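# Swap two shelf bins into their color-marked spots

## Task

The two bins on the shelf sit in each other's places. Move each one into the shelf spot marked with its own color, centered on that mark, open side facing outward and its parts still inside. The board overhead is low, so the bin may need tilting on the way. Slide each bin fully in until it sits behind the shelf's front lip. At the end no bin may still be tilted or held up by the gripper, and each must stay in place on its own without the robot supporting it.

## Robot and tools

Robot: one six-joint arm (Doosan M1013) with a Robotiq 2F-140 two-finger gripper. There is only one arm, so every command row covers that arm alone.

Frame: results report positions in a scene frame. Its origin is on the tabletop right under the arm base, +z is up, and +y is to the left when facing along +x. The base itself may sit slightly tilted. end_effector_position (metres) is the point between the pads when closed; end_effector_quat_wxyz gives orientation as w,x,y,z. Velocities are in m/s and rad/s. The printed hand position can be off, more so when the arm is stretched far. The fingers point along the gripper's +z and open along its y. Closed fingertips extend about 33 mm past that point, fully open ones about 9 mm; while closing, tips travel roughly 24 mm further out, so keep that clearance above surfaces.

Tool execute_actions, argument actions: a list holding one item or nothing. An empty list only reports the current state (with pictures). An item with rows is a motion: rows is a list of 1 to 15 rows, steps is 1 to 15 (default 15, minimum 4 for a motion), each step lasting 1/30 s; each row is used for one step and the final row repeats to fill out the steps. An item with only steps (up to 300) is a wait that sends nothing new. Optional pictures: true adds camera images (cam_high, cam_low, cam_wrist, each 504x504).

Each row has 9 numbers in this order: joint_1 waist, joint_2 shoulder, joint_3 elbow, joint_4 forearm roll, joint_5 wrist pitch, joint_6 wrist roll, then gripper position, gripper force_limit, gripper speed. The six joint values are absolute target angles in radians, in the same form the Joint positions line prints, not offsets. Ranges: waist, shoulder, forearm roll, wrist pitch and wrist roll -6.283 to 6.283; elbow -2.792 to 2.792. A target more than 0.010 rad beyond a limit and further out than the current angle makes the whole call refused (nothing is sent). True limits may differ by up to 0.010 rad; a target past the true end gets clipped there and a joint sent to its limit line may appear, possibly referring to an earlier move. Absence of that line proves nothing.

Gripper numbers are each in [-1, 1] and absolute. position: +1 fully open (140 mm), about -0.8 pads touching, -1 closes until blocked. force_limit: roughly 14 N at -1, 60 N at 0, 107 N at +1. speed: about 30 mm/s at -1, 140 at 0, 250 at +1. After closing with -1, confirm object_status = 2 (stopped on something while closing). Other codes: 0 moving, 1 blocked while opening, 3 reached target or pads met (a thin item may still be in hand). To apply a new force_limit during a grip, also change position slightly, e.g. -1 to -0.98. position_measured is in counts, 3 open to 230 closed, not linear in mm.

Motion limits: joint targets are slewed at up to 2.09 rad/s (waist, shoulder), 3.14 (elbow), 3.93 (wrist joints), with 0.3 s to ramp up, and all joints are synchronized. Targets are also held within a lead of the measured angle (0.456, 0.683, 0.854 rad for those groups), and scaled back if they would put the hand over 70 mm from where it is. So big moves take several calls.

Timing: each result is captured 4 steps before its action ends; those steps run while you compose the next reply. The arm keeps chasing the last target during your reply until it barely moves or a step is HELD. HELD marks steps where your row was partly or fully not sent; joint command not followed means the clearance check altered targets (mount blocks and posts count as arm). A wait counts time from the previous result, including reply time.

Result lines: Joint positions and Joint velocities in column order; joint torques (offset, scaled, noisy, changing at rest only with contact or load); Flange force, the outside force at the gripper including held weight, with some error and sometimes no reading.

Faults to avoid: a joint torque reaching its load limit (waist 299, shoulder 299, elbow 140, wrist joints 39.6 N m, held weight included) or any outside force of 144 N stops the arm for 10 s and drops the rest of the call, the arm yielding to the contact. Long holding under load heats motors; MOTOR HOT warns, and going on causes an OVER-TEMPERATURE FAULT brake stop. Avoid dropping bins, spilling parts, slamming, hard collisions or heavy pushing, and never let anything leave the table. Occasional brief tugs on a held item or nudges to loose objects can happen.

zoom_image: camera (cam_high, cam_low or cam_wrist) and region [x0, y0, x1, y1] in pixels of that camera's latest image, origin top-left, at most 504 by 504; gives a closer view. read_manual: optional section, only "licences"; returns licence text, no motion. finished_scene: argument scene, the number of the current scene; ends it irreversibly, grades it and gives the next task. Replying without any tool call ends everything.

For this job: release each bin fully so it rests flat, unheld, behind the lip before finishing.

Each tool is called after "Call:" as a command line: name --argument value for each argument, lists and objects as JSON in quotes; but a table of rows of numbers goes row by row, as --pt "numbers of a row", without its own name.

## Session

Call:
execute_actions --actions '[]'

Scene clock: 0.00 s of 14400.00 s.
end_effector_position=(+0.8880, +0.3703, +0.1172) position_measured=3 object_status=3 end_effector_quat_wxyz=(+0.510, +0.108, +0.853, -0.005) end_effector_velocity=(+0.000, +0.000, +0.001) end_effector_angular_velocity=(+0.000, -0.002, -0.000)
Joint positions: [ 0.524  0.586  1.804 -1.863  0.619  0.847]
Joint velocities: [-0.    -0.001 -0.001 -0.     0.    -0.   ]
Joint torques (N m, as the joint torque sensors report them, + toward a larger angle): no reading
Flange force (N, the push that the arm receives, along the gripper's own x y z axes): no reading

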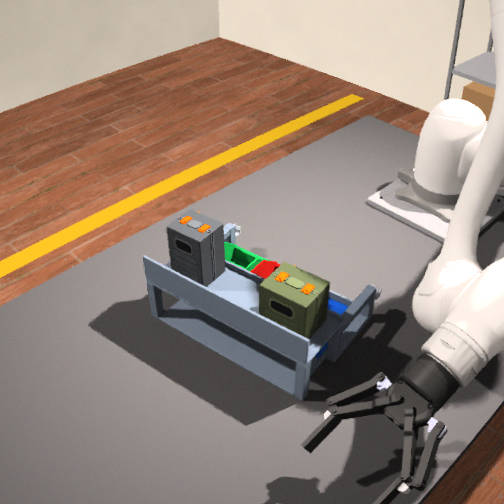

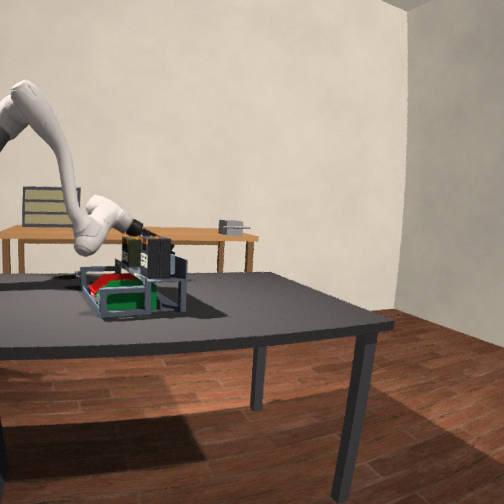

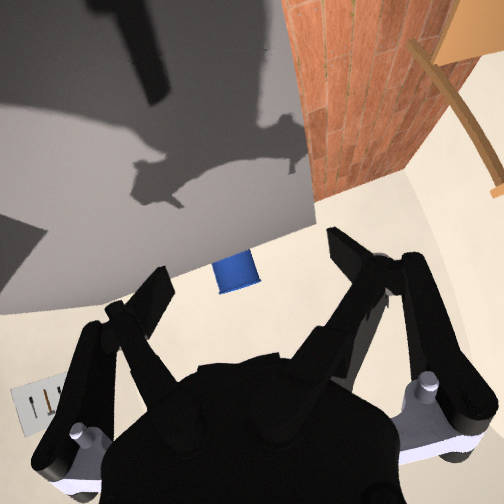

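Lift first, then view pose.

Call:
execute_actions --actions '[{"rows":[[0.524,0.1,1.804,-1.863,0.619,0.847,1,0,0]]}]'

Call:
execute_actions --actions '[{"steps":20}]'

Call:
execute_actions --actions '[{"rows":[[0.1,-0.162,1.911,0,1.393,1.7,1,0,0]]}]'

Call:
execute_actions --actions '[{"steps":60}]'

Call:
execute_actions --actions '[{"rows":[[-0.038,-0.05,2.1,0,1.09,1.562,1,0,0]]}]'

Call:
execute_actions --actions '[{"steps":10}]' --pictures true

Scene clock: 0.53 s of 14400.00 s.
end_effector_position=(+0.8830, +0.3679, +0.2847) position_measured=3 object_status=3 end_effector_quat_wxyz=(+0.567, +0.131, +0.812, +0.042) end_effector_velocity=(-0.059, -0.034, +0.558) end_effector_angular_velocity=(+0.311, -0.503, +0.001)
Joint positions: [ 0.524  0.409  1.804 -1.863  0.619  0.847]
Joint velocities: [-0.    -0.591  0.     0.     0.     0.001]
Joint torques (N m, as the joint torque sensors report them, + toward a larger angle): [ -2.14 -74.05 -28.4   -2.3    2.15   0.02]
Flange force (N, the push that the arm receives, along the gripper's own x y z axes): [-3.1 6.6 1.6]
Steps of this call (steps 1 to 5: nothing new was sent; steps 6 to 16: the first 11 steps of this action). Readings (joint positions | what the end effector reports):
6: [0.524 0.586 1.804 -1.863 0.619 0.847] | position_measured=3 object_status=3
7: [0.524 0.582 1.804 -1.863 0.619 0.847] | position_measured=3 object_status=3
9: [0.524 0.552 1.804 -1.863 0.619 0.847] | position_measured=3 object_status=3
13: [0.524 0.470 1.804 -1.863 0.619 0.847] | position_measured=3 object_status=3
16: the state above

Scene clock: 1.20 s of 14400.00 s.
end_effector_position=(+0.8144, +0.3265, +0.5666) position_measured=3 object_status=3 end_effector_quat_wxyz=(+0.656, +0.169, +0.725, +0.124) end_effector_velocity=(-0.000, -0.000, +0.001) end_effector_angular_velocity=(+0.001, -0.001, -0.000)
Joint positions: [ 0.524  0.1    1.804 -1.863  0.619  0.847]
Joint velocities: [-0.    -0.001 -0.     0.     0.    -0.   ]
Joint torques (N m, as the joint torque sensors report them, + toward a larger angle): [ -1.35 -53.18 -38.96  -3.11   1.67   0.14]
Flange force (N, the push that the arm receives, along the gripper's own x y z axes): [-1.0 6.1 3.2]
Kept back: nothing.
Steps of this call (steps 1 to 4: the last 4 steps of your previous action; steps 5 to 20: the robot went on to your last target). Readings (joint positions | what the end effector reports):
1: [0.524 0.389 1.804 -1.863 0.619 0.847] | position_measured=3 object_status=3
2: [0.524 0.370 1.804 -1.863 0.619 0.847] | position_measured=3 object_status=3
4: [0.524 0.329 1.804 -1.863 0.619 0.847] | position_measured=3 object_status=3
8: [0.524 0.249 1.804 -1.863 0.619 0.847] | position_measured=3 object_status=3
20: the state above

Scene clock: 1.57 s of 14400.00 s.
end_effector_position=(+0.7860, +0.1328, +0.5714) position_measured=3 object_status=3 end_effector_quat_wxyz=(+0.629, +0.451, +0.618, +0.137) end_effector_velocity=(-0.189, -0.568, -0.067) end_effector_angular_velocity=(+1.380, -0.132, -1.399)
Joint positions: [ 0.406  0.028  1.834 -1.599  0.834  1.083]
Joint velocities: [-0.366 -0.226  0.092  0.952  0.664  0.732]
Joint torques (N m, as the joint torque sensors report them, + toward a larger angle): [  0.15 -39.9  -37.18  -2.49   1.1   -0.38]
Flange force (N, the push that the arm receives, along the gripper's own x y z axes): [-3.6 3.8 -2.0]
Steps of this call (steps 1 to 11: the first 11 steps of this action). Readings (joint positions | what the end effector reports):
1: [0.524 0.100 1.804 -1.863 0.619 0.847] | position_measured=3 object_status=3
2: [0.520 0.098 1.805 -1.855 0.626 0.854] | position_measured=3 object_status=3
4: [0.495 0.082 1.811 -1.804 0.673 0.905] | position_measured=3 object_status=3
8: [0.444 0.051 1.824 -1.692 0.766 1.008] | position_measured=3 object_status=3
11: the state above

Scene clock: 3.57 s of 14400.00 s.
end_effector_position=(+0.4417, +0.0924, +0.3494) position_measured=3 object_status=3 end_effector_quat_wxyz=(+0.002, +1.000, -0.001, +0.000) end_effector_velocity=(+0.000, +0.000, +0.000) end_effector_angular_velocity=(-0.000, -0.001, -0.001)
Joint positions: [ 0.1   -0.162  1.911 -0.     1.393  1.7  ]
Joint velocities: [ 0.    -0.    -0.001 -0.    -0.     0.001]
Joint torques (N m, as the joint torque sensors report them, + toward a larger angle): [ -1.66 -24.37 -38.59   3.67   0.71   0.07]
Flange force (N, the push that the arm receives, along the gripper's own x y z axes): [3.2 -4.0 -2.3]
Kept back: nothing.
Steps of this call (steps 1 to 4: the last 4 steps of your previous action; steps 5 to 60: the robot went on to your last target). Readings (joint positions | what the end effector reports):
1: [0.394 0.020 1.837 -1.566 0.856 1.108] | position_measured=3 object_status=3
2: [0.382 0.013 1.840 -1.532 0.879 1.132] | position_measured=3 object_status=3
4: [0.358 -0.002 1.846 -1.460 0.923 1.181] | position_measured=3 object_status=3
8: [0.311 -0.032 1.858 -1.300 1.009 1.276] | position_measured=3 object_status=3
60: the state above
The arm was judged still, so your last target was given up. Only a new action makes it travel on or press farther. Fingers that are still opening or closing keep moving.

Scene clock: 3.93 s of 14400.00 s.
end_effector_position=(+0.4656, +0.0321, +0.2027) position_measured=3 object_status=3 end_effector_quat_wxyz=(+0.002, +1.000, -0.001, +0.001) end_effector_velocity=(-0.002, -0.096, -0.211) end_effector_angular_velocity=(-0.001, +0.003, -0.004)
Joint positions: [-0.034 -0.053  2.094 -0.     1.1    1.567]
Joint velocities: [-0.204  0.165  0.269 -0.001 -0.431 -0.199]
Joint torques (N m, as the joint torque sensors report them, + toward a larger angle): [ 11.48 -69.21 -54.23   5.92   0.6   -0.24]
Flange force (N, the push that the arm receives, along the gripper's own x y z axes): [3.6 -6.1 -1.7]
Steps of this call (steps 1 to 11: the first 11 steps of this action). Readings (joint positions | what the end effector reports):
1: [0.100 -0.162 1.911 0.000 1.393 1.700] | position_measured=3 object_status=3
2: [0.097 -0.160 1.915 0.000 1.385 1.698] | position_measured=3 object_status=3
4: [0.071 -0.139 1.951 0.000 1.329 1.671] | position_measured=3 object_status=3
8: [0.006 -0.086 2.040 0.000 1.187 1.606] | position_measured=3 object_status=3
11: the state above

Scene clock: 4.27 s of 14400.00 s.
end_effector_position=(+0.4658, +0.0300, +0.1983) position_measured=3 object_status=3 end_effector_quat_wxyz=(+0.002, +1.000, -0.001, +0.001) end_effector_velocity=(+0.000, -0.000, -0.000) end_effector_angular_velocity=(-0.001, +0.001, -0.001)
Joint positions: [-0.038 -0.05   2.1   -0.     1.09   1.562]
Joint velocities: [-0.     0.001 -0.    -0.001 -0.     0.001]
Joint torques (N m, as the joint torque sensors report them, + toward a larger angle): [ -1.77 -30.74 -34.56   3.41   0.69   0.  ]
Flange force (N, the push that the arm receives, along the gripper's own x y z axes): [2.4 -3.6 -2.4]
Kept back: nothing.
Steps of this call (steps 1 to 4: the last 4 steps of your previous action; steps 5 to 10: the robot went on to your last target). Readings (joint positions | what the end effector reports):
1: [-0.038 -0.050 2.099 -0.000 1.092 1.563] | position_measured=3 object_status=3
2: [-0.038 -0.050 2.100 -0.000 1.090 1.562] | position_measured=3 object_status=3
4: [-0.038 -0.050 2.100 -0.000 1.090 1.562] | position_measured=3 object_status=3
8: [-0.038 -0.050 2.100 -0.000 1.090 1.562] | position_measured=3 object_status=3
10: the state above

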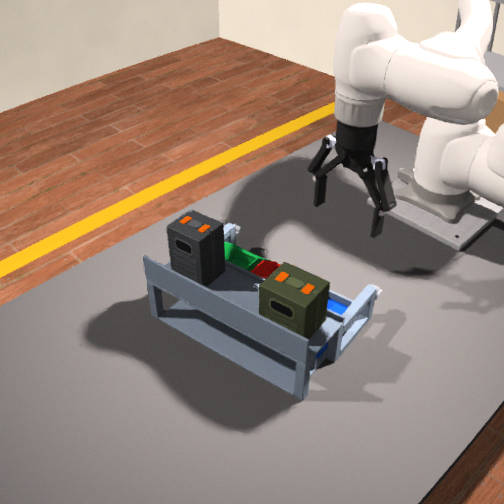

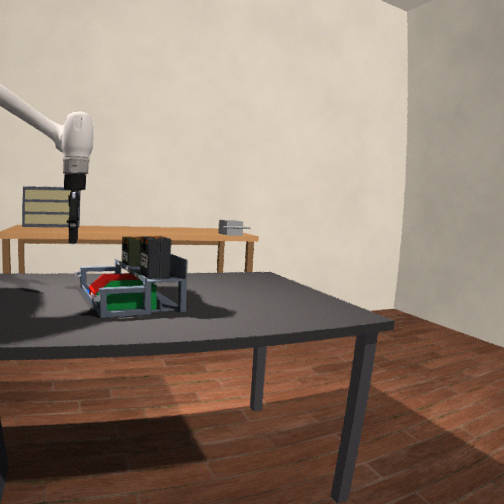

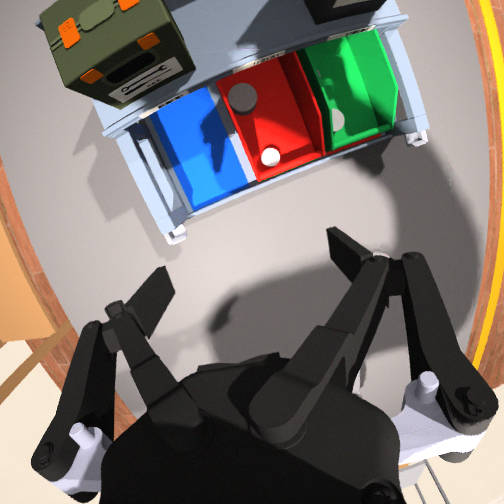

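Call:
execute_actions --actions '[{"rows":[[-0.142,0.1376,2.0453,0,0.9587,-0.268,-0.45,1,0.3]]}]'

Call:
execute_actions --actions '[{"steps":22}]' --pictures true

Scene clock: 4.97 s of 14400.00 s.
end_effector_position=(+0.5189, -0.0066, +0.1546) position_measured=91 object_status=0 end_effector_quat_wxyz=(+0.002, +0.949, +0.315, +0.000) end_effector_velocity=(+0.166, -0.135, -0.159) end_effector_angular_velocity=(-0.005, +0.018, +3.499)
Joint positions: [-0.107  0.075  2.064  0.     1.002  0.849]
Joint velocities: [-0.233  0.419 -0.123 -0.001 -0.291 -3.732]
Joint torques (N m, as the joint torque sensors report them, + toward a larger angle): [ -1.55 -47.44 -30.58   3.35   0.75   0.15]
Flange force (N, the push that the arm receives, along the gripper's own x y z axes): [6.7 -5.9 -7.1]
Steps of this call (steps 1 to 10: the robot went on to your last target; steps 11 to 21: the first 11 steps of this action). Readings (joint positions | what the end effector reports):
11: [-0.038 -0.050 2.100 0.000 1.090 1.561] | position_measured=3 object_status=0
12: [-0.039 -0.049 2.100 0.000 1.089 1.553] | position_measured=7 object_status=0
14: [-0.046 -0.036 2.096 0.000 1.080 1.494] | position_measured=26 object_status=0
18: [-0.080 0.026 2.078 0.000 1.037 1.202] | position_measured=63 object_status=0
21: the state above

Scene clock: 5.70 s of 14400.00 s.
end_effector_position=(+0.5428, -0.0275, +0.1301) position_measured=186 object_status=3 end_effector_quat_wxyz=(+0.001, +0.651, +0.759, -0.001) end_effector_velocity=(-0.000, +0.000, -0.000) end_effector_angular_velocity=(+0.000, +0.000, +0.000)
Joint positions: [-0.142  0.138  2.045  0.     0.959 -0.268]
Joint velocities: [-0.     0.     0.     0.    -0.    -0.001]
Joint torques (N m, as the joint torque sensors report them, + toward a larger angle): [ -1.11 -46.93 -31.26   2.75   0.53  -0.02]
Flange force (N, the push that the arm receives, along the gripper's own x y z axes): [0.9 3.6 -2.7]
Kept back: nothing.
Steps of this call (steps 1 to 4: the last 4 steps of your previous action; steps 5 to 22: the robot went on to your last target). Readings (joint positions | what the end effector reports):
1: [-0.115 0.088 2.060 0.000 0.993 0.723] | position_measured=101 object_status=0
2: [-0.120 0.099 2.057 0.000 0.986 0.597] | position_measured=110 object_status=0
4: [-0.129 0.113 2.052 0.000 0.976 0.345] | position_measured=129 object_status=0
8: [-0.138 0.131 2.047 0.000 0.963 -0.067] | position_measured=166 object_status=0
22: the state above

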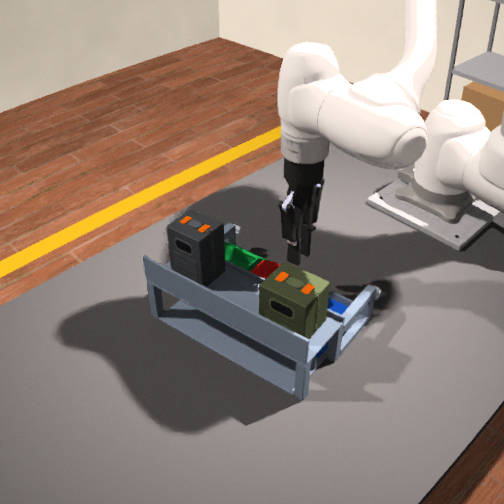

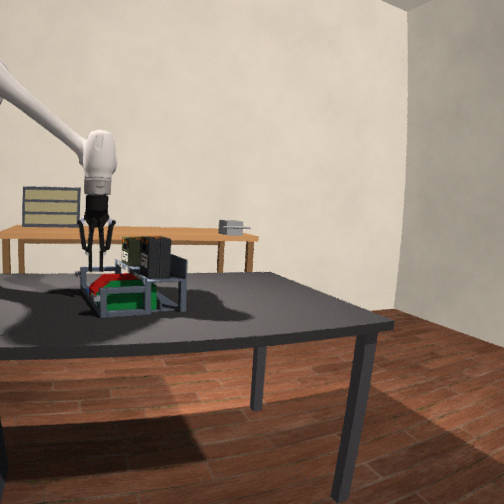

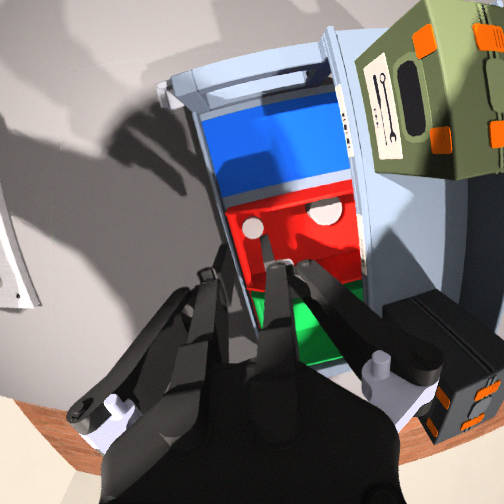

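Call:
execute_actions --actions '[]'

Scene clock: 6.20 s of 14400.00 s.
end_effector_position=(+0.5428, -0.0275, +0.1300) position_measured=186 object_status=3 end_effector_quat_wxyz=(+0.001, +0.651, +0.759, -0.001) end_effector_velocity=(+0.000, +0.000, +0.000) end_effector_angular_velocity=(+0.000, -0.002, +0.000)
Joint positions: [-0.142  0.138  2.045  0.     0.959 -0.268]
Joint velocities: [-0.    -0.001 -0.     0.    -0.001 -0.001]
Joint torques (N m, as the joint torque sensors report them, + toward a larger angle): [ -4.31 -45.34 -31.03   2.84   0.27  -0.2 ]
Flange force (N, the push that the arm receives, along the gripper's own x y z axes): [7.5 3.1 -5.5]
Kept back: nothing.
Steps of this call (steps 1 to 15: the robot went on to your last target). Readings (joint positions | what the end effector reports):
1: [-0.142 0.138 2.045 0.000 0.959 -0.268] | position_measured=186 object_status=3
2: [-0.142 0.138 2.045 0.000 0.959 -0.268] | position_measured=186 object_status=3
4: [-0.142 0.138 2.045 0.000 0.959 -0.268] | position_measured=186 object_status=3
8: [-0.142 0.138 2.045 0.000 0.959 -0.268] | position_measured=186 object_status=3
15: the state above
The arm was judged still, so your last target was given up. Only a new action makes it travel on or press farther. Fingers that are still opening or closing keep moving.

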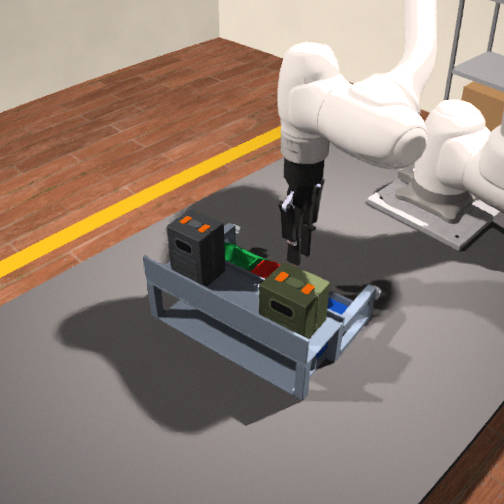

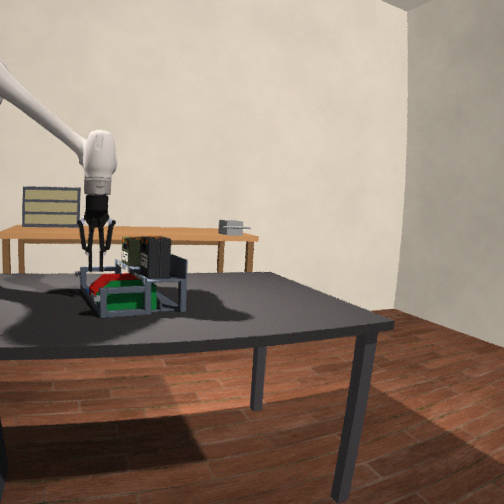

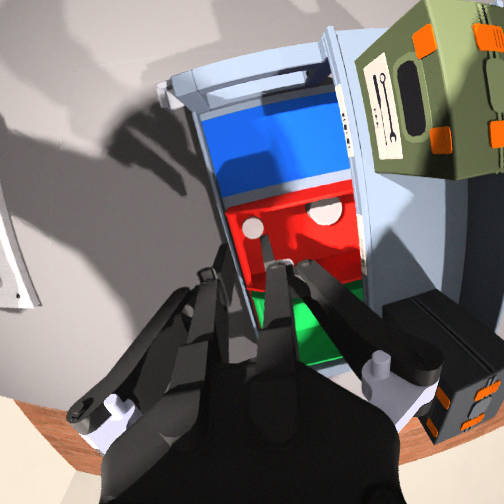

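Call:
execute_actions --actions '[{"rows":[[-0.1455,0.1276,2.058,0,0.956,-0.2715,-0.55,1,0],[-0.1455,0.1276,2.058,0,0.956,-0.2715,-0.55,1,0],[-0.1455,0.1276,2.058,0,0.956,-0.2715,-0.55,1,0],[-0.1455,0.1276,2.058,0,0.956,-0.2715,-0.55,1,0],[-0.1455,0.15,2.076,0,0.916,-0.2715,-0.55,1,0],[-0.1455,0.15,2.076,0,0.916,-0.2715,-0.55,1,0],[-0.1455,0.17,2.091,0,0.881,-0.2715,-0.55,1,0],[-0.1455,0.17,2.091,0,0.881,-0.2715,-0.55,1,0],[-0.1455,0.184,2.1015,0,0.856,-0.2715,-0.55,1,0]]}]'

Call:
execute_actions --actions '[{"steps":10}]' --pictures true

Call:
zoom_image --camera "cam_low" --region '[50,220,200,330]'

Scene clock: 6.87 s of 14400.00 s.
end_effector_position=(+0.5358, -0.0287, +0.0834) position_measured=199 object_status=0 end_effector_quat_wxyz=(+0.001, +0.651, +0.759, -0.001) end_effector_velocity=(-0.013, +0.001, -0.153) end_effector_angular_velocity=(+0.003, +0.022, -0.001)
Joint positions: [-0.146  0.18   2.099 -0.     0.863 -0.271]
Joint velocities: [-0.     0.177  0.136  0.    -0.291  0.001]
Joint torques (N m, as the joint torque sensors report them, + toward a larger angle): [  0.89 -68.29 -36.5    3.62   0.77  -0.08]
Flange force (N, the push that the arm receives, along the gripper's own x y z axes): [2.7 1.6 -1.6]
Steps of this call (steps 1 to 9: nothing new was sent; steps 10 to 20: the first 11 steps of this action). Readings (joint positions | what the end effector reports):
10: [-0.142 0.138 2.045 0.000 0.959 -0.268] | position_measured=186 object_status=0
11: [-0.143 0.135 2.049 0.000 0.958 -0.269] | position_measured=189 object_status=0
13: [-0.145 0.128 2.057 -0.000 0.956 -0.271] | position_measured=199 object_status=0
17: [-0.146 0.152 2.078 -0.000 0.912 -0.271] | position_measured=199 object_status=0
20: the state above

Scene clock: 7.20 s of 14400.00 s.
end_effector_position=(+0.5360, -0.0288, +0.0803) position_measured=199 object_status=3 end_effector_quat_wxyz=(+0.002, +0.651, +0.759, -0.001) end_effector_velocity=(-0.000, +0.000, -0.000) end_effector_angular_velocity=(+0.000, +0.001, +0.000)
Joint positions: [-0.146  0.184  2.101 -0.     0.856 -0.271]
Joint velocities: [ 0.     0.     0.001 -0.    -0.    -0.   ]
Joint torques (N m, as the joint torque sensors report them, + toward a larger angle): [  0.25 -49.21 -29.91   2.68   0.34   0.14]
Flange force (N, the push that the arm receives, along the gripper's own x y z axes): [-1.3 0.8 -1.8]
Kept back: nothing.
Steps of this call (steps 1 to 4: the last 4 steps of your previous action; steps 5 to 10: the robot went on to your last target). Readings (joint positions | what the end effector reports):
1: [-0.146 0.184 2.101 -0.000 0.857 -0.271] | position_measured=199 object_status=0
2: [-0.146 0.184 2.101 -0.000 0.856 -0.271] | position_measured=199 object_status=0
4: [-0.146 0.184 2.101 -0.000 0.856 -0.272] | position_measured=199 object_status=3
8: [-0.146 0.184 2.101 -0.000 0.856 -0.272] | position_measured=199 object_status=3
10: the state above

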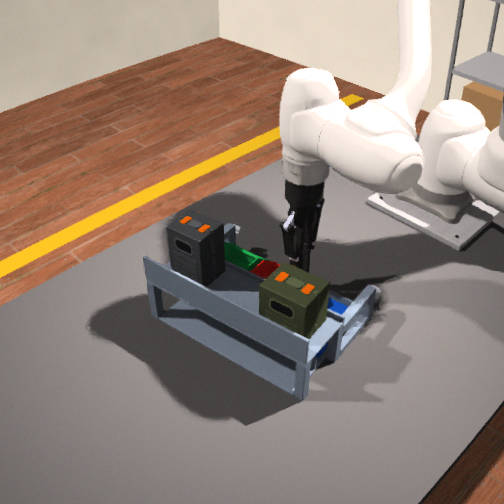

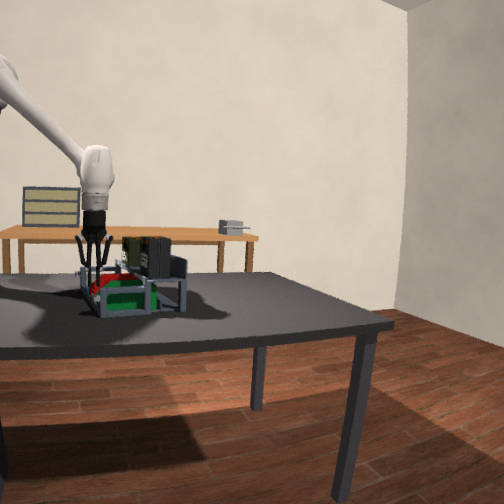

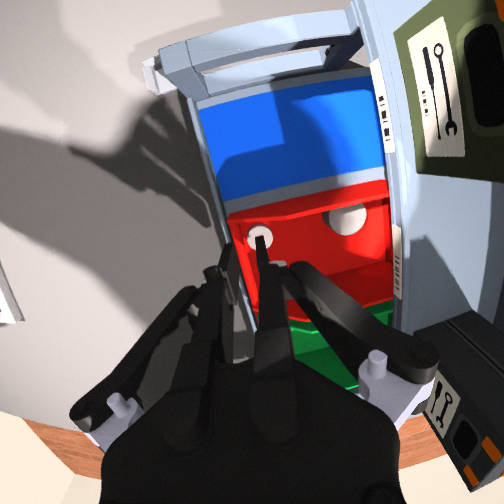

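Region (50, 220, 200, 330) of cam_low's 504x504 image, scaled by 3.360, with more detail than that image has; it fills the top 370 rows of this view, and the rest is white.

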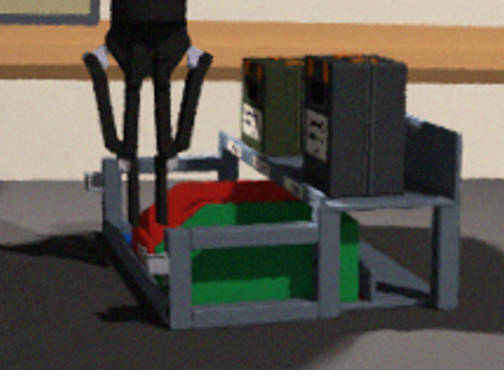

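Looks straddled. Descend to .063.

Call:
execute_actions --actions '[{"rows":[[-0.1455,0.194,2.1085,0,0.839,-0.2715,-0.55,1,0],[-0.1455,0.194,2.1085,0,0.839,-0.2715,-0.55,1,0],[-0.1455,0.194,2.1085,0,0.839,-0.2715,-0.55,1,0],[-0.1455,0.2035,2.1155,0,0.8226,-0.2715,-0.55,1,0]]}]'

Call:
execute_actions --actions '[{"rows":[[-0.1455,0.2035,2.1155,0,0.8226,-0.2715,-1,1,-0.5]]}]'

Call:
execute_actions --actions '[{"steps":15}]' --pictures true

Scene clock: 7.70 s of 14400.00 s.
end_effector_position=(+0.5353, -0.0287, +0.0640) position_measured=199 object_status=3 end_effector_quat_wxyz=(+0.001, +0.651, +0.759, -0.001) end_effector_velocity=(-0.000, +0.000, -0.000) end_effector_angular_velocity=(+0.000, +0.001, -0.000)
Joint positions: [-0.146  0.204  2.115  0.     0.823 -0.272]
Joint velocities: [ 0.  0.  0. -0.  0.  0.]
Joint torques (N m, as the joint torque sensors report them, + toward a larger angle): [ -1.93 -48.99 -28.2    2.68   0.55  -0.03]
Flange force (N, the push that the arm receives, along the gripper's own x y z axes): [2.8 1.8 -3.2]
Steps of this call (steps 1 to 4: the robot went on to your last target; steps 5 to 15: the first 11 steps of this action). Readings (joint positions | what the end effector reports):
5: [-0.146 0.184 2.102 -0.000 0.856 -0.271] | position_measured=199 object_status=3
6: [-0.146 0.187 2.104 0.000 0.850 -0.272] | position_measured=199 object_status=3
8: [-0.146 0.194 2.109 0.000 0.839 -0.272] | position_measured=199 object_status=3
12: [-0.146 0.204 2.115 0.000 0.823 -0.272] | position_measured=199 object_status=3
15: the state above

Scene clock: 8.20 s of 14400.00 s.
end_effector_position=(+0.5352, -0.0287, +0.0640) position_measured=225 object_status=0 end_effector_quat_wxyz=(+0.001, +0.651, +0.759, -0.001) end_effector_velocity=(+0.000, -0.000, +0.000) end_effector_angular_velocity=(-0.001, -0.001, +0.002)
Joint positions: [-0.146  0.204  2.116  0.     0.823 -0.272]
Joint velocities: [ 0.    -0.    -0.    -0.001 -0.001 -0.001]
Joint torques (N m, as the joint torque sensors report them, + toward a larger angle): [  0.41 -31.45 -21.56   3.06  -2.88   0.27]
Flange force (N, the push that the arm receives, along the gripper's own x y z axes): [0.5 -10.3 -38.5]
Steps of this call (steps 1 to 4: the last 4 steps of your previous action; steps 5 to 15: the first 11 steps of this action). Readings (joint positions | what the end effector reports):
5: [-0.146 0.204 2.115 0.000 0.823 -0.272] | position_measured=199 object_status=0
6: [-0.146 0.204 2.116 0.000 0.823 -0.272] | position_measured=201 object_status=0
8: [-0.146 0.204 2.116 0.000 0.823 -0.272] | position_measured=210 object_status=0
12: [-0.146 0.204 2.116 0.000 0.823 -0.272] | position_measured=225 object_status=0
15: the state above

Scene clock: 8.70 s of 14400.00 s.
end_effector_position=(+0.5353, -0.0287, +0.0640) position_measured=225 object_status=2 end_effector_quat_wxyz=(+0.001, +0.651, +0.759, -0.001) end_effector_velocity=(+0.000, -0.000, +0.000) end_effector_angular_velocity=(-0.001, -0.001, +0.001)
Joint positions: [-0.146  0.204  2.116  0.     0.823 -0.272]
Joint velocities: [ 0.    -0.     0.    -0.001 -0.001 -0.   ]
Joint torques (N m, as the joint torque sensors report them, + toward a larger angle): [ -1.24 -30.95 -20.83   2.87  -3.1   -0.14]
Flange force (N, the push that the arm receives, along the gripper's own x y z axes): [4.0 -8.5 -40.3]
Kept back: nothing.
Steps of this call (steps 1 to 4: the last 4 steps of your previous action; steps 5 to 15: the robot went on to your last target). Readings (joint positions | what the end effector reports):
1: [-0.146 0.204 2.116 0.000 0.823 -0.272] | position_measured=225 object_status=0
2: [-0.146 0.204 2.116 0.000 0.823 -0.272] | position_measured=225 object_status=0
4: [-0.146 0.204 2.116 0.000 0.823 -0.272] | position_measured=225 object_status=2
8: [-0.146 0.204 2.116 0.000 0.823 -0.272] | position_measured=225 object_status=2
15: the state above
The arm was judged still, so your last target was given up. Only a new action makes it travel on or press farther. Fingers that are still opening or closing keep moving.

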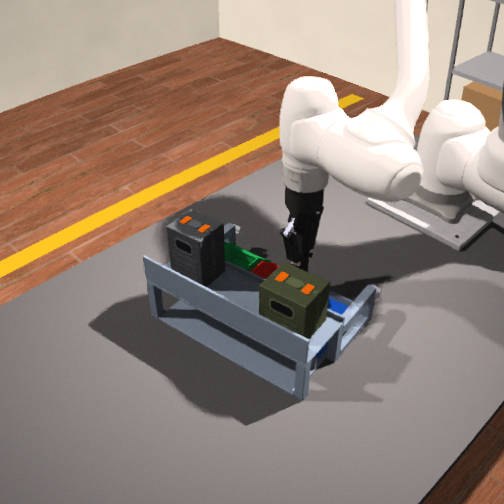

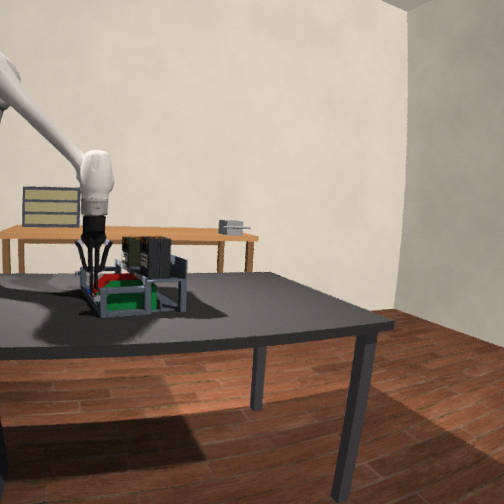

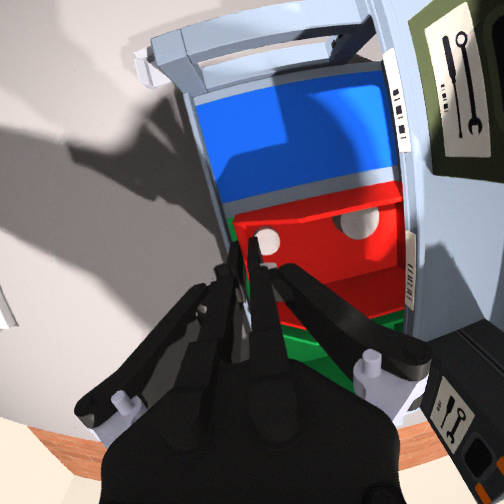

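Call:
execute_actions --actions '[{"rows":[[-0.141,0.211,2.096,-0.008,0.861,-0.263,-1,1,0],[-0.141,0.211,2.096,-0.008,0.861,-0.263,-1,1,0],[-0.141,0.211,2.096,-0.008,0.861,-0.263,-1,1,0],[-0.136,0.221,2.074,-0.016,0.90,-0.254,-1,1,0],[-0.136,0.221,2.074,-0.016,0.90,-0.254,-1,1,0],[-0.136,0.221,2.074,-0.016,0.90,-0.254,-1,1,0],[-0.131,0.232,2.052,-0.024,0.939,-0.245,-1,1,0],[-0.131,0.232,2.052,-0.024,0.939,-0.245,-1,1,0],[-0.131,0.232,2.052,-0.024,0.939,-0.245,-1,1,0],[-0.127,0.243,2.029,-0.033,0.978,-0.237,-1,1,0],[-0.127,0.243,2.029,-0.033,0.978,-0.237,-1,1,0],[-0.127,0.243,2.029,-0.033,0.978,-0.237,-1,1,0],[-0.122,0.253,2.0073,-0.0406,1.017,-0.228,-1,1,0]]}]'

Call:
execute_actions --actions '[{"rows":[[-0.122,0.253,2.0073,-0.0406,1.017,-0.228,-1,1,0],[-0.122,0.253,2.0073,-0.0406,1.017,-0.228,-1,1,0],[-0.122,0.253,2.0073,-0.0406,1.017,-0.228,-1,1,0],[-0.13,0.226,2.037,-0.042,1.015,-0.235,-1,1,0],[-0.13,0.226,2.037,-0.042,1.015,-0.235,-1,1,0],[-0.13,0.226,2.037,-0.042,1.015,-0.235,-1,1,0],[-0.138,0.199,2.066,-0.043,1.013,-0.242,-1,1,0],[-0.138,0.199,2.066,-0.043,1.013,-0.242,-1,1,0],[-0.138,0.199,2.066,-0.043,1.013,-0.242,-1,1,0],[-0.146,0.172,2.095,-0.045,1.01,-0.249,-1,1,0],[-0.146,0.172,2.095,-0.045,1.01,-0.249,-1,1,0],[-0.146,0.172,2.095,-0.045,1.01,-0.249,-1,1,0],[-0.155,0.1443,2.1236,-0.046,1.0082,-0.2565,-1,1,0]]}]'

Call:
execute_actions --actions '[{"rows":[[-0.155,0.1443,2.1236,-0.046,1.0082,-0.2565,-1,1,0],[-0.155,0.1443,2.1236,-0.046,1.0082,-0.2565,-1,1,0],[-0.155,0.1443,2.1236,-0.046,1.0082,-0.2565,-1,1,0],[-0.155,0.1591,2.1339,-0.046,0.9831,-0.2565,-1,1,0]]}]' --pictures true

Call:
zoom_image --camera "cam_low" --region '[50,220,200,330]'

Scene clock: 9.67 s of 14400.00 s.
end_effector_position=(+0.5386, -0.0278, +0.0769) position_measured=225 object_status=2 end_effector_quat_wxyz=(-0.029, +0.649, +0.759, -0.035) end_effector_velocity=(+0.017, -0.007, +0.054) end_effector_angular_velocity=(-0.069, +0.360, +0.014)
Joint positions: [-0.13   0.235  2.047 -0.026  0.949 -0.243]
Joint velocities: [ 0.053  0.136 -0.284 -0.116  0.501  0.104]
Joint torques (N m, as the joint torque sensors report them, + toward a larger angle): [ -3.48 -43.09 -36.4    3.9    1.08  -0.12]
Flange force (N, the push that the arm receives, along the gripper's own x y z axes): [3.8 0.1 -5.0]
Steps of this call (steps 1 to 18: nothing new was sent; steps 19 to 29: the first 11 steps of this action). Readings (joint positions | what the end effector reports):
19: [-0.145 0.204 2.115 -0.000 0.823 -0.272] | position_measured=225 object_status=2
20: [-0.145 0.205 2.112 -0.002 0.830 -0.271] | position_measured=225 object_status=2
22: [-0.141 0.210 2.097 -0.007 0.858 -0.264] | position_measured=225 object_status=2
26: [-0.135 0.224 2.069 -0.018 0.909 -0.252] | position_measured=225 object_status=2
29: the state above

Scene clock: 10.17 s of 14400.00 s.
end_effector_position=(+0.5029, -0.0341, +0.0910) position_measured=225 object_status=2 end_effector_quat_wxyz=(-0.044, +0.648, +0.758, -0.054) end_effector_velocity=(-0.193, -0.031, +0.024) end_effector_angular_velocity=(-0.002, -0.006, +0.000)
Joint positions: [-0.14   0.193  2.072 -0.043  1.012 -0.243]
Joint velocities: [-0.096 -0.303  0.33  -0.017 -0.037 -0.084]
Joint torques (N m, as the joint torque sensors report them, + toward a larger angle): [  1.27 -72.42 -23.01   2.31   2.05   0.16]
Flange force (N, the push that the arm receives, along the gripper's own x y z axes): [-1.0 3.6 2.6]
Steps of this call (steps 1 to 4: the last 4 steps of your previous action; steps 5 to 15: the first 11 steps of this action). Readings (joint positions | what the end effector reports):
5: [-0.122 0.252 2.009 -0.040 1.014 -0.229] | position_measured=225 object_status=2
6: [-0.122 0.253 2.008 -0.040 1.016 -0.228] | position_measured=225 object_status=2
8: [-0.122 0.253 2.007 -0.041 1.017 -0.228] | position_measured=225 object_status=2
12: [-0.132 0.220 2.044 -0.042 1.015 -0.236] | position_measured=225 object_status=2
15: the state above

Scene clock: 10.67 s of 14400.00 s.
end_effector_position=(+0.4722, -0.0386, +0.0831) position_measured=225 object_status=2 end_effector_quat_wxyz=(-0.044, +0.648, +0.758, -0.054) end_effector_velocity=(-0.000, +0.000, +0.000) end_effector_angular_velocity=(+0.000, +0.000, +0.000)
Joint positions: [-0.155  0.159  2.134 -0.046  0.983 -0.256]
Joint velocities: [ 0.    -0.    -0.     0.     0.001 -0.   ]
Joint torques (N m, as the joint torque sensors report them, + toward a larger angle): [ -0.91 -37.97 -24.28   2.75  -0.47  -0.28]
Flange force (N, the push that the arm receives, along the gripper's own x y z axes): [3.0 -4.2 -18.9]
Steps of this call (steps 1 to 4: the last 4 steps of your previous action; steps 5 to 15: the first 11 steps of this action). Readings (joint positions | what the end effector reports):
5: [-0.154 0.147 2.121 -0.046 1.009 -0.256] | position_measured=225 object_status=2
6: [-0.155 0.144 2.123 -0.046 1.008 -0.256] | position_measured=225 object_status=2
8: [-0.155 0.144 2.124 -0.046 1.008 -0.256] | position_measured=225 object_status=2
12: [-0.155 0.159 2.134 -0.046 0.984 -0.256] | position_measured=225 object_status=2
15: the state above

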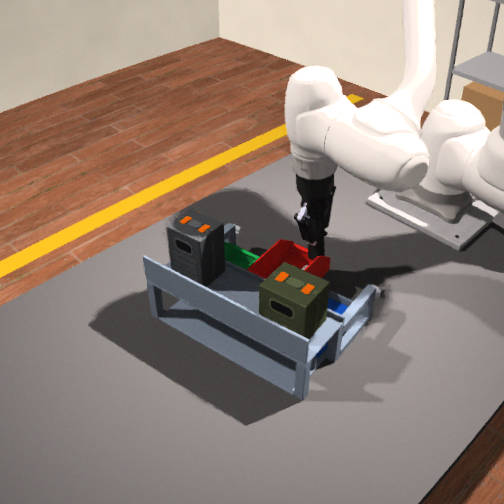

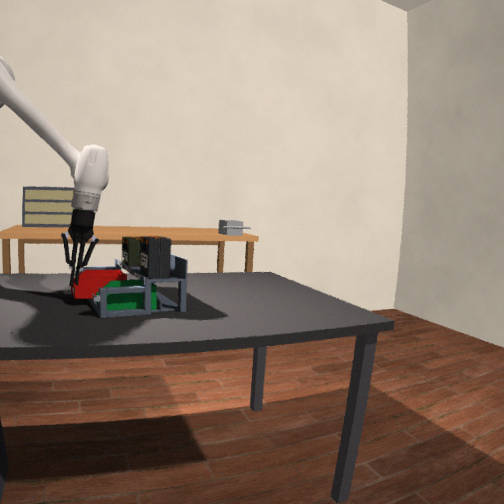

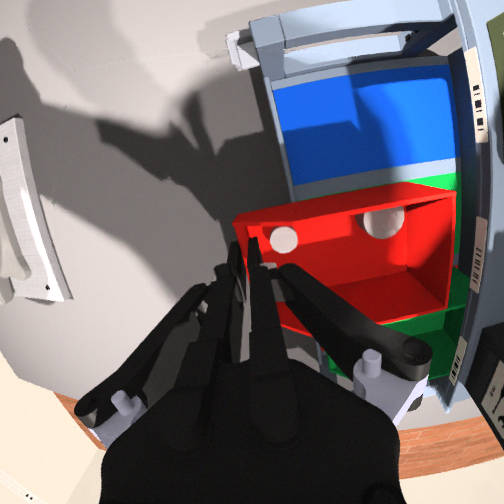

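Region (50, 220, 200, 330) of cam_low's 504x504 image, scaled by 3.360, with more detail than that image has; it fills the top 370 rows of this view, and the rest is white.

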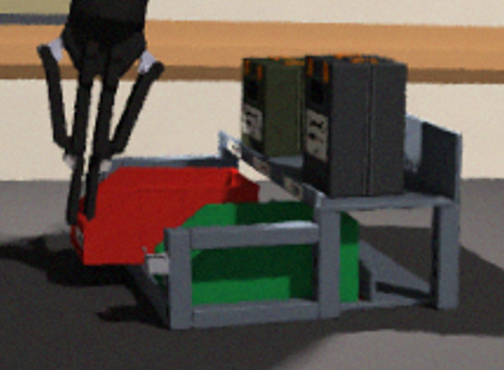

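Call:
execute_actions --actions '[{"rows":[[-0.155,0.157,2.1325,-0.046,0.9866,-0.2565,-0.62,1,-0.5],[-0.155,0.157,2.1325,-0.046,0.9866,-0.2565,-0.62,1,-0.5],[-0.155,0.157,2.1325,-0.046,0.9866,-0.2565,-0.62,1,-0.5],[-0.155,0.157,2.1325,-0.046,0.9866,-0.2565,-0.62,1,-0.5],[-0.155,0.157,2.1325,-0.046,0.9866,-0.2565,-0.62,1,-0.5],[-0.155,0.157,2.1325,-0.046,0.9866,-0.2565,-0.62,1,-0.5],[-0.155,0.157,2.1325,-0.046,0.9866,-0.2565,-0.62,1,-0.5],[-0.155,0.157,2.1325,-0.046,0.9866,-0.2565,-0.62,1,-0.5],[-0.155,0.166,2.144,-0.046,0.966,-0.2565,-0.62,1,-0.5],[-0.155,0.166,2.144,-0.046,0.966,-0.2565,-0.62,1,-0.5],[-0.155,0.166,2.144,-0.046,0.966,-0.2565,-0.62,1,-0.5],[-0.1555,0.1745,2.153,-0.047,0.9486,-0.2565,-0.62,1,-0.5]]}]'

Call:
execute_actions --actions '[{"rows":[[-0.1555,0.1745,2.153,-0.047,0.9486,-0.2565,-0.62,1,-0.5],[-0.1555,0.1745,2.153,-0.047,0.9486,-0.2565,-0.62,1,-0.5],[-0.1555,0.1745,2.153,-0.047,0.9486,-0.2565,-0.62,1,-0.5],[-0.1555,0.1745,2.153,-0.047,0.9486,-0.2565,-1,1,-0.5]]}]'

Call:
execute_actions --actions '[{"steps":12}]' --pictures true

Call:
zoom_image --camera "cam_low" --region '[50,220,200,330]'

Scene clock: 11.30 s of 14400.00 s.
end_effector_position=(+0.4707, -0.0382, +0.0774) position_measured=208 object_status=0 end_effector_quat_wxyz=(-0.044, +0.648, +0.759, -0.053) end_effector_velocity=(-0.037, +0.006, -0.107) end_effector_angular_velocity=(+0.011, +0.034, +0.007)
Joint positions: [-0.155  0.164  2.141 -0.046  0.97  -0.257]
Joint velocities: [-0.     0.103  0.135  0.    -0.203 -0.   ]
Joint torques (N m, as the joint torque sensors report them, + toward a larger angle): [ -2.32 -54.03 -32.15   2.66   2.33  -0.1 ]
Flange force (N, the push that the arm receives, along the gripper's own x y z axes): [4.4 5.8 3.8]
Steps of this call (steps 1 to 4: the last 4 steps of your previous action; steps 5 to 8: the robot went on to your last target; steps 9 to 19: the first 11 steps of this action). Readings (joint positions | what the end effector reports):
9: [-0.155 0.159 2.134 -0.046 0.983 -0.256] | position_measured=225 object_status=0
10: [-0.155 0.159 2.134 -0.046 0.984 -0.257] | position_measured=225 object_status=0
12: [-0.155 0.158 2.133 -0.046 0.986 -0.257] | position_measured=214 object_status=0
16: [-0.155 0.157 2.133 -0.046 0.987 -0.257] | position_measured=208 object_status=0
19: the state above

Scene clock: 11.80 s of 14400.00 s.
end_effector_position=(+0.4686, -0.0383, +0.0671) position_measured=223 object_status=0 end_effector_quat_wxyz=(-0.044, +0.648, +0.759, -0.054) end_effector_velocity=(+0.000, -0.000, -0.000) end_effector_angular_velocity=(-0.000, +0.000, -0.000)
Joint positions: [-0.155  0.174  2.153 -0.047  0.949 -0.257]
Joint velocities: [-0.  0. -0. -0.  0.  0.]
Joint torques (N m, as the joint torque sensors report them, + toward a larger angle): [ -1.59 -42.4  -25.89   1.92   0.77   0.13]
Flange force (N, the push that the arm receives, along the gripper's own x y z axes): [2.9 -1.1 -9.1]
Steps of this call (steps 1 to 4: the last 4 steps of your previous action; steps 5 to 15: the first 11 steps of this action). Readings (joint positions | what the end effector reports):
5: [-0.155 0.174 2.153 -0.047 0.949 -0.257] | position_measured=208 object_status=3
6: [-0.155 0.174 2.153 -0.047 0.949 -0.257] | position_measured=208 object_status=3
8: [-0.155 0.174 2.153 -0.047 0.949 -0.257] | position_measured=208 object_status=0
12: [-0.155 0.174 2.153 -0.047 0.949 -0.257] | position_measured=223 object_status=0
15: the state above

Scene clock: 12.20 s of 14400.00 s.
end_effector_position=(+0.4686, -0.0383, +0.0671) position_measured=223 object_status=2 end_effector_quat_wxyz=(-0.044, +0.648, +0.759, -0.054) end_effector_velocity=(+0.001, -0.000, +0.000) end_effector_angular_velocity=(+0.000, -0.000, -0.000)
Joint positions: [-0.155  0.174  2.153 -0.047  0.949 -0.257]
Joint velocities: [-0.     0.    -0.001  0.     0.     0.   ]
Joint torques (N m, as the joint torque sensors report them, + toward a larger angle): [ -4.25 -45.2  -25.1    2.     0.51   0.38]
Flange force (N, the push that the arm receives, along the gripper's own x y z axes): [6.2 6.0 -7.7]
Kept back: nothing.
Steps of this call (steps 1 to 4: the last 4 steps of your previous action; steps 5 to 12: the robot went on to your last target). Readings (joint positions | what the end effector reports):
1: [-0.155 0.174 2.153 -0.047 0.949 -0.257] | position_measured=223 object_status=0
2: [-0.155 0.174 2.153 -0.047 0.949 -0.257] | position_measured=223 object_status=2
4: [-0.155 0.174 2.153 -0.047 0.949 -0.257] | position_measured=223 object_status=2
8: [-0.155 0.174 2.153 -0.047 0.949 -0.257] | position_measured=223 object_status=2
12: the state above

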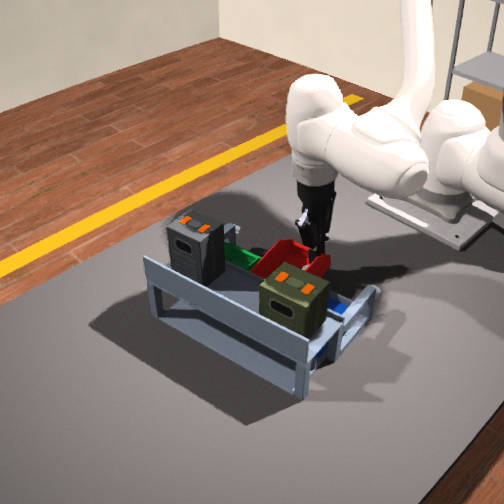

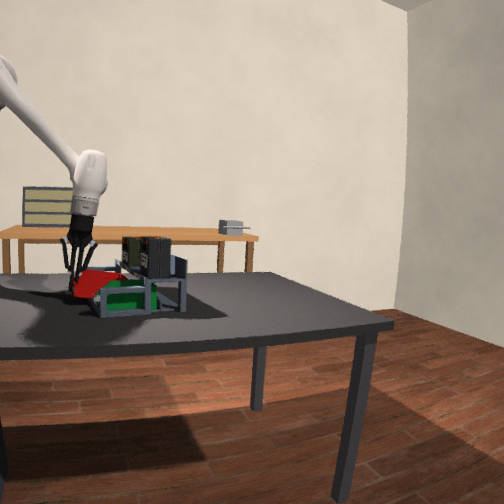

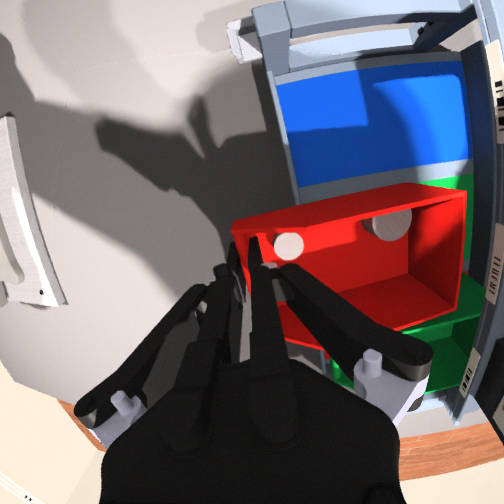

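Region (50, 220, 200, 330) of cam_low's 504x504 image, scaled by 3.360, with more detail than that image has; it fills the top 370 rows of this view, and the rest is white.

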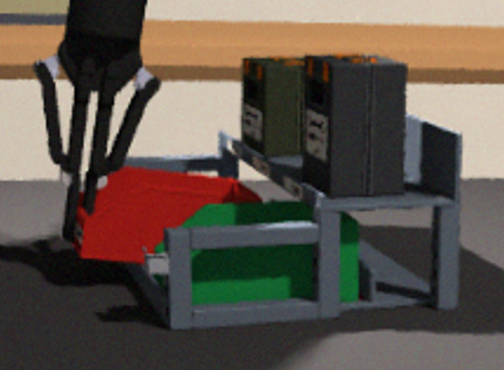

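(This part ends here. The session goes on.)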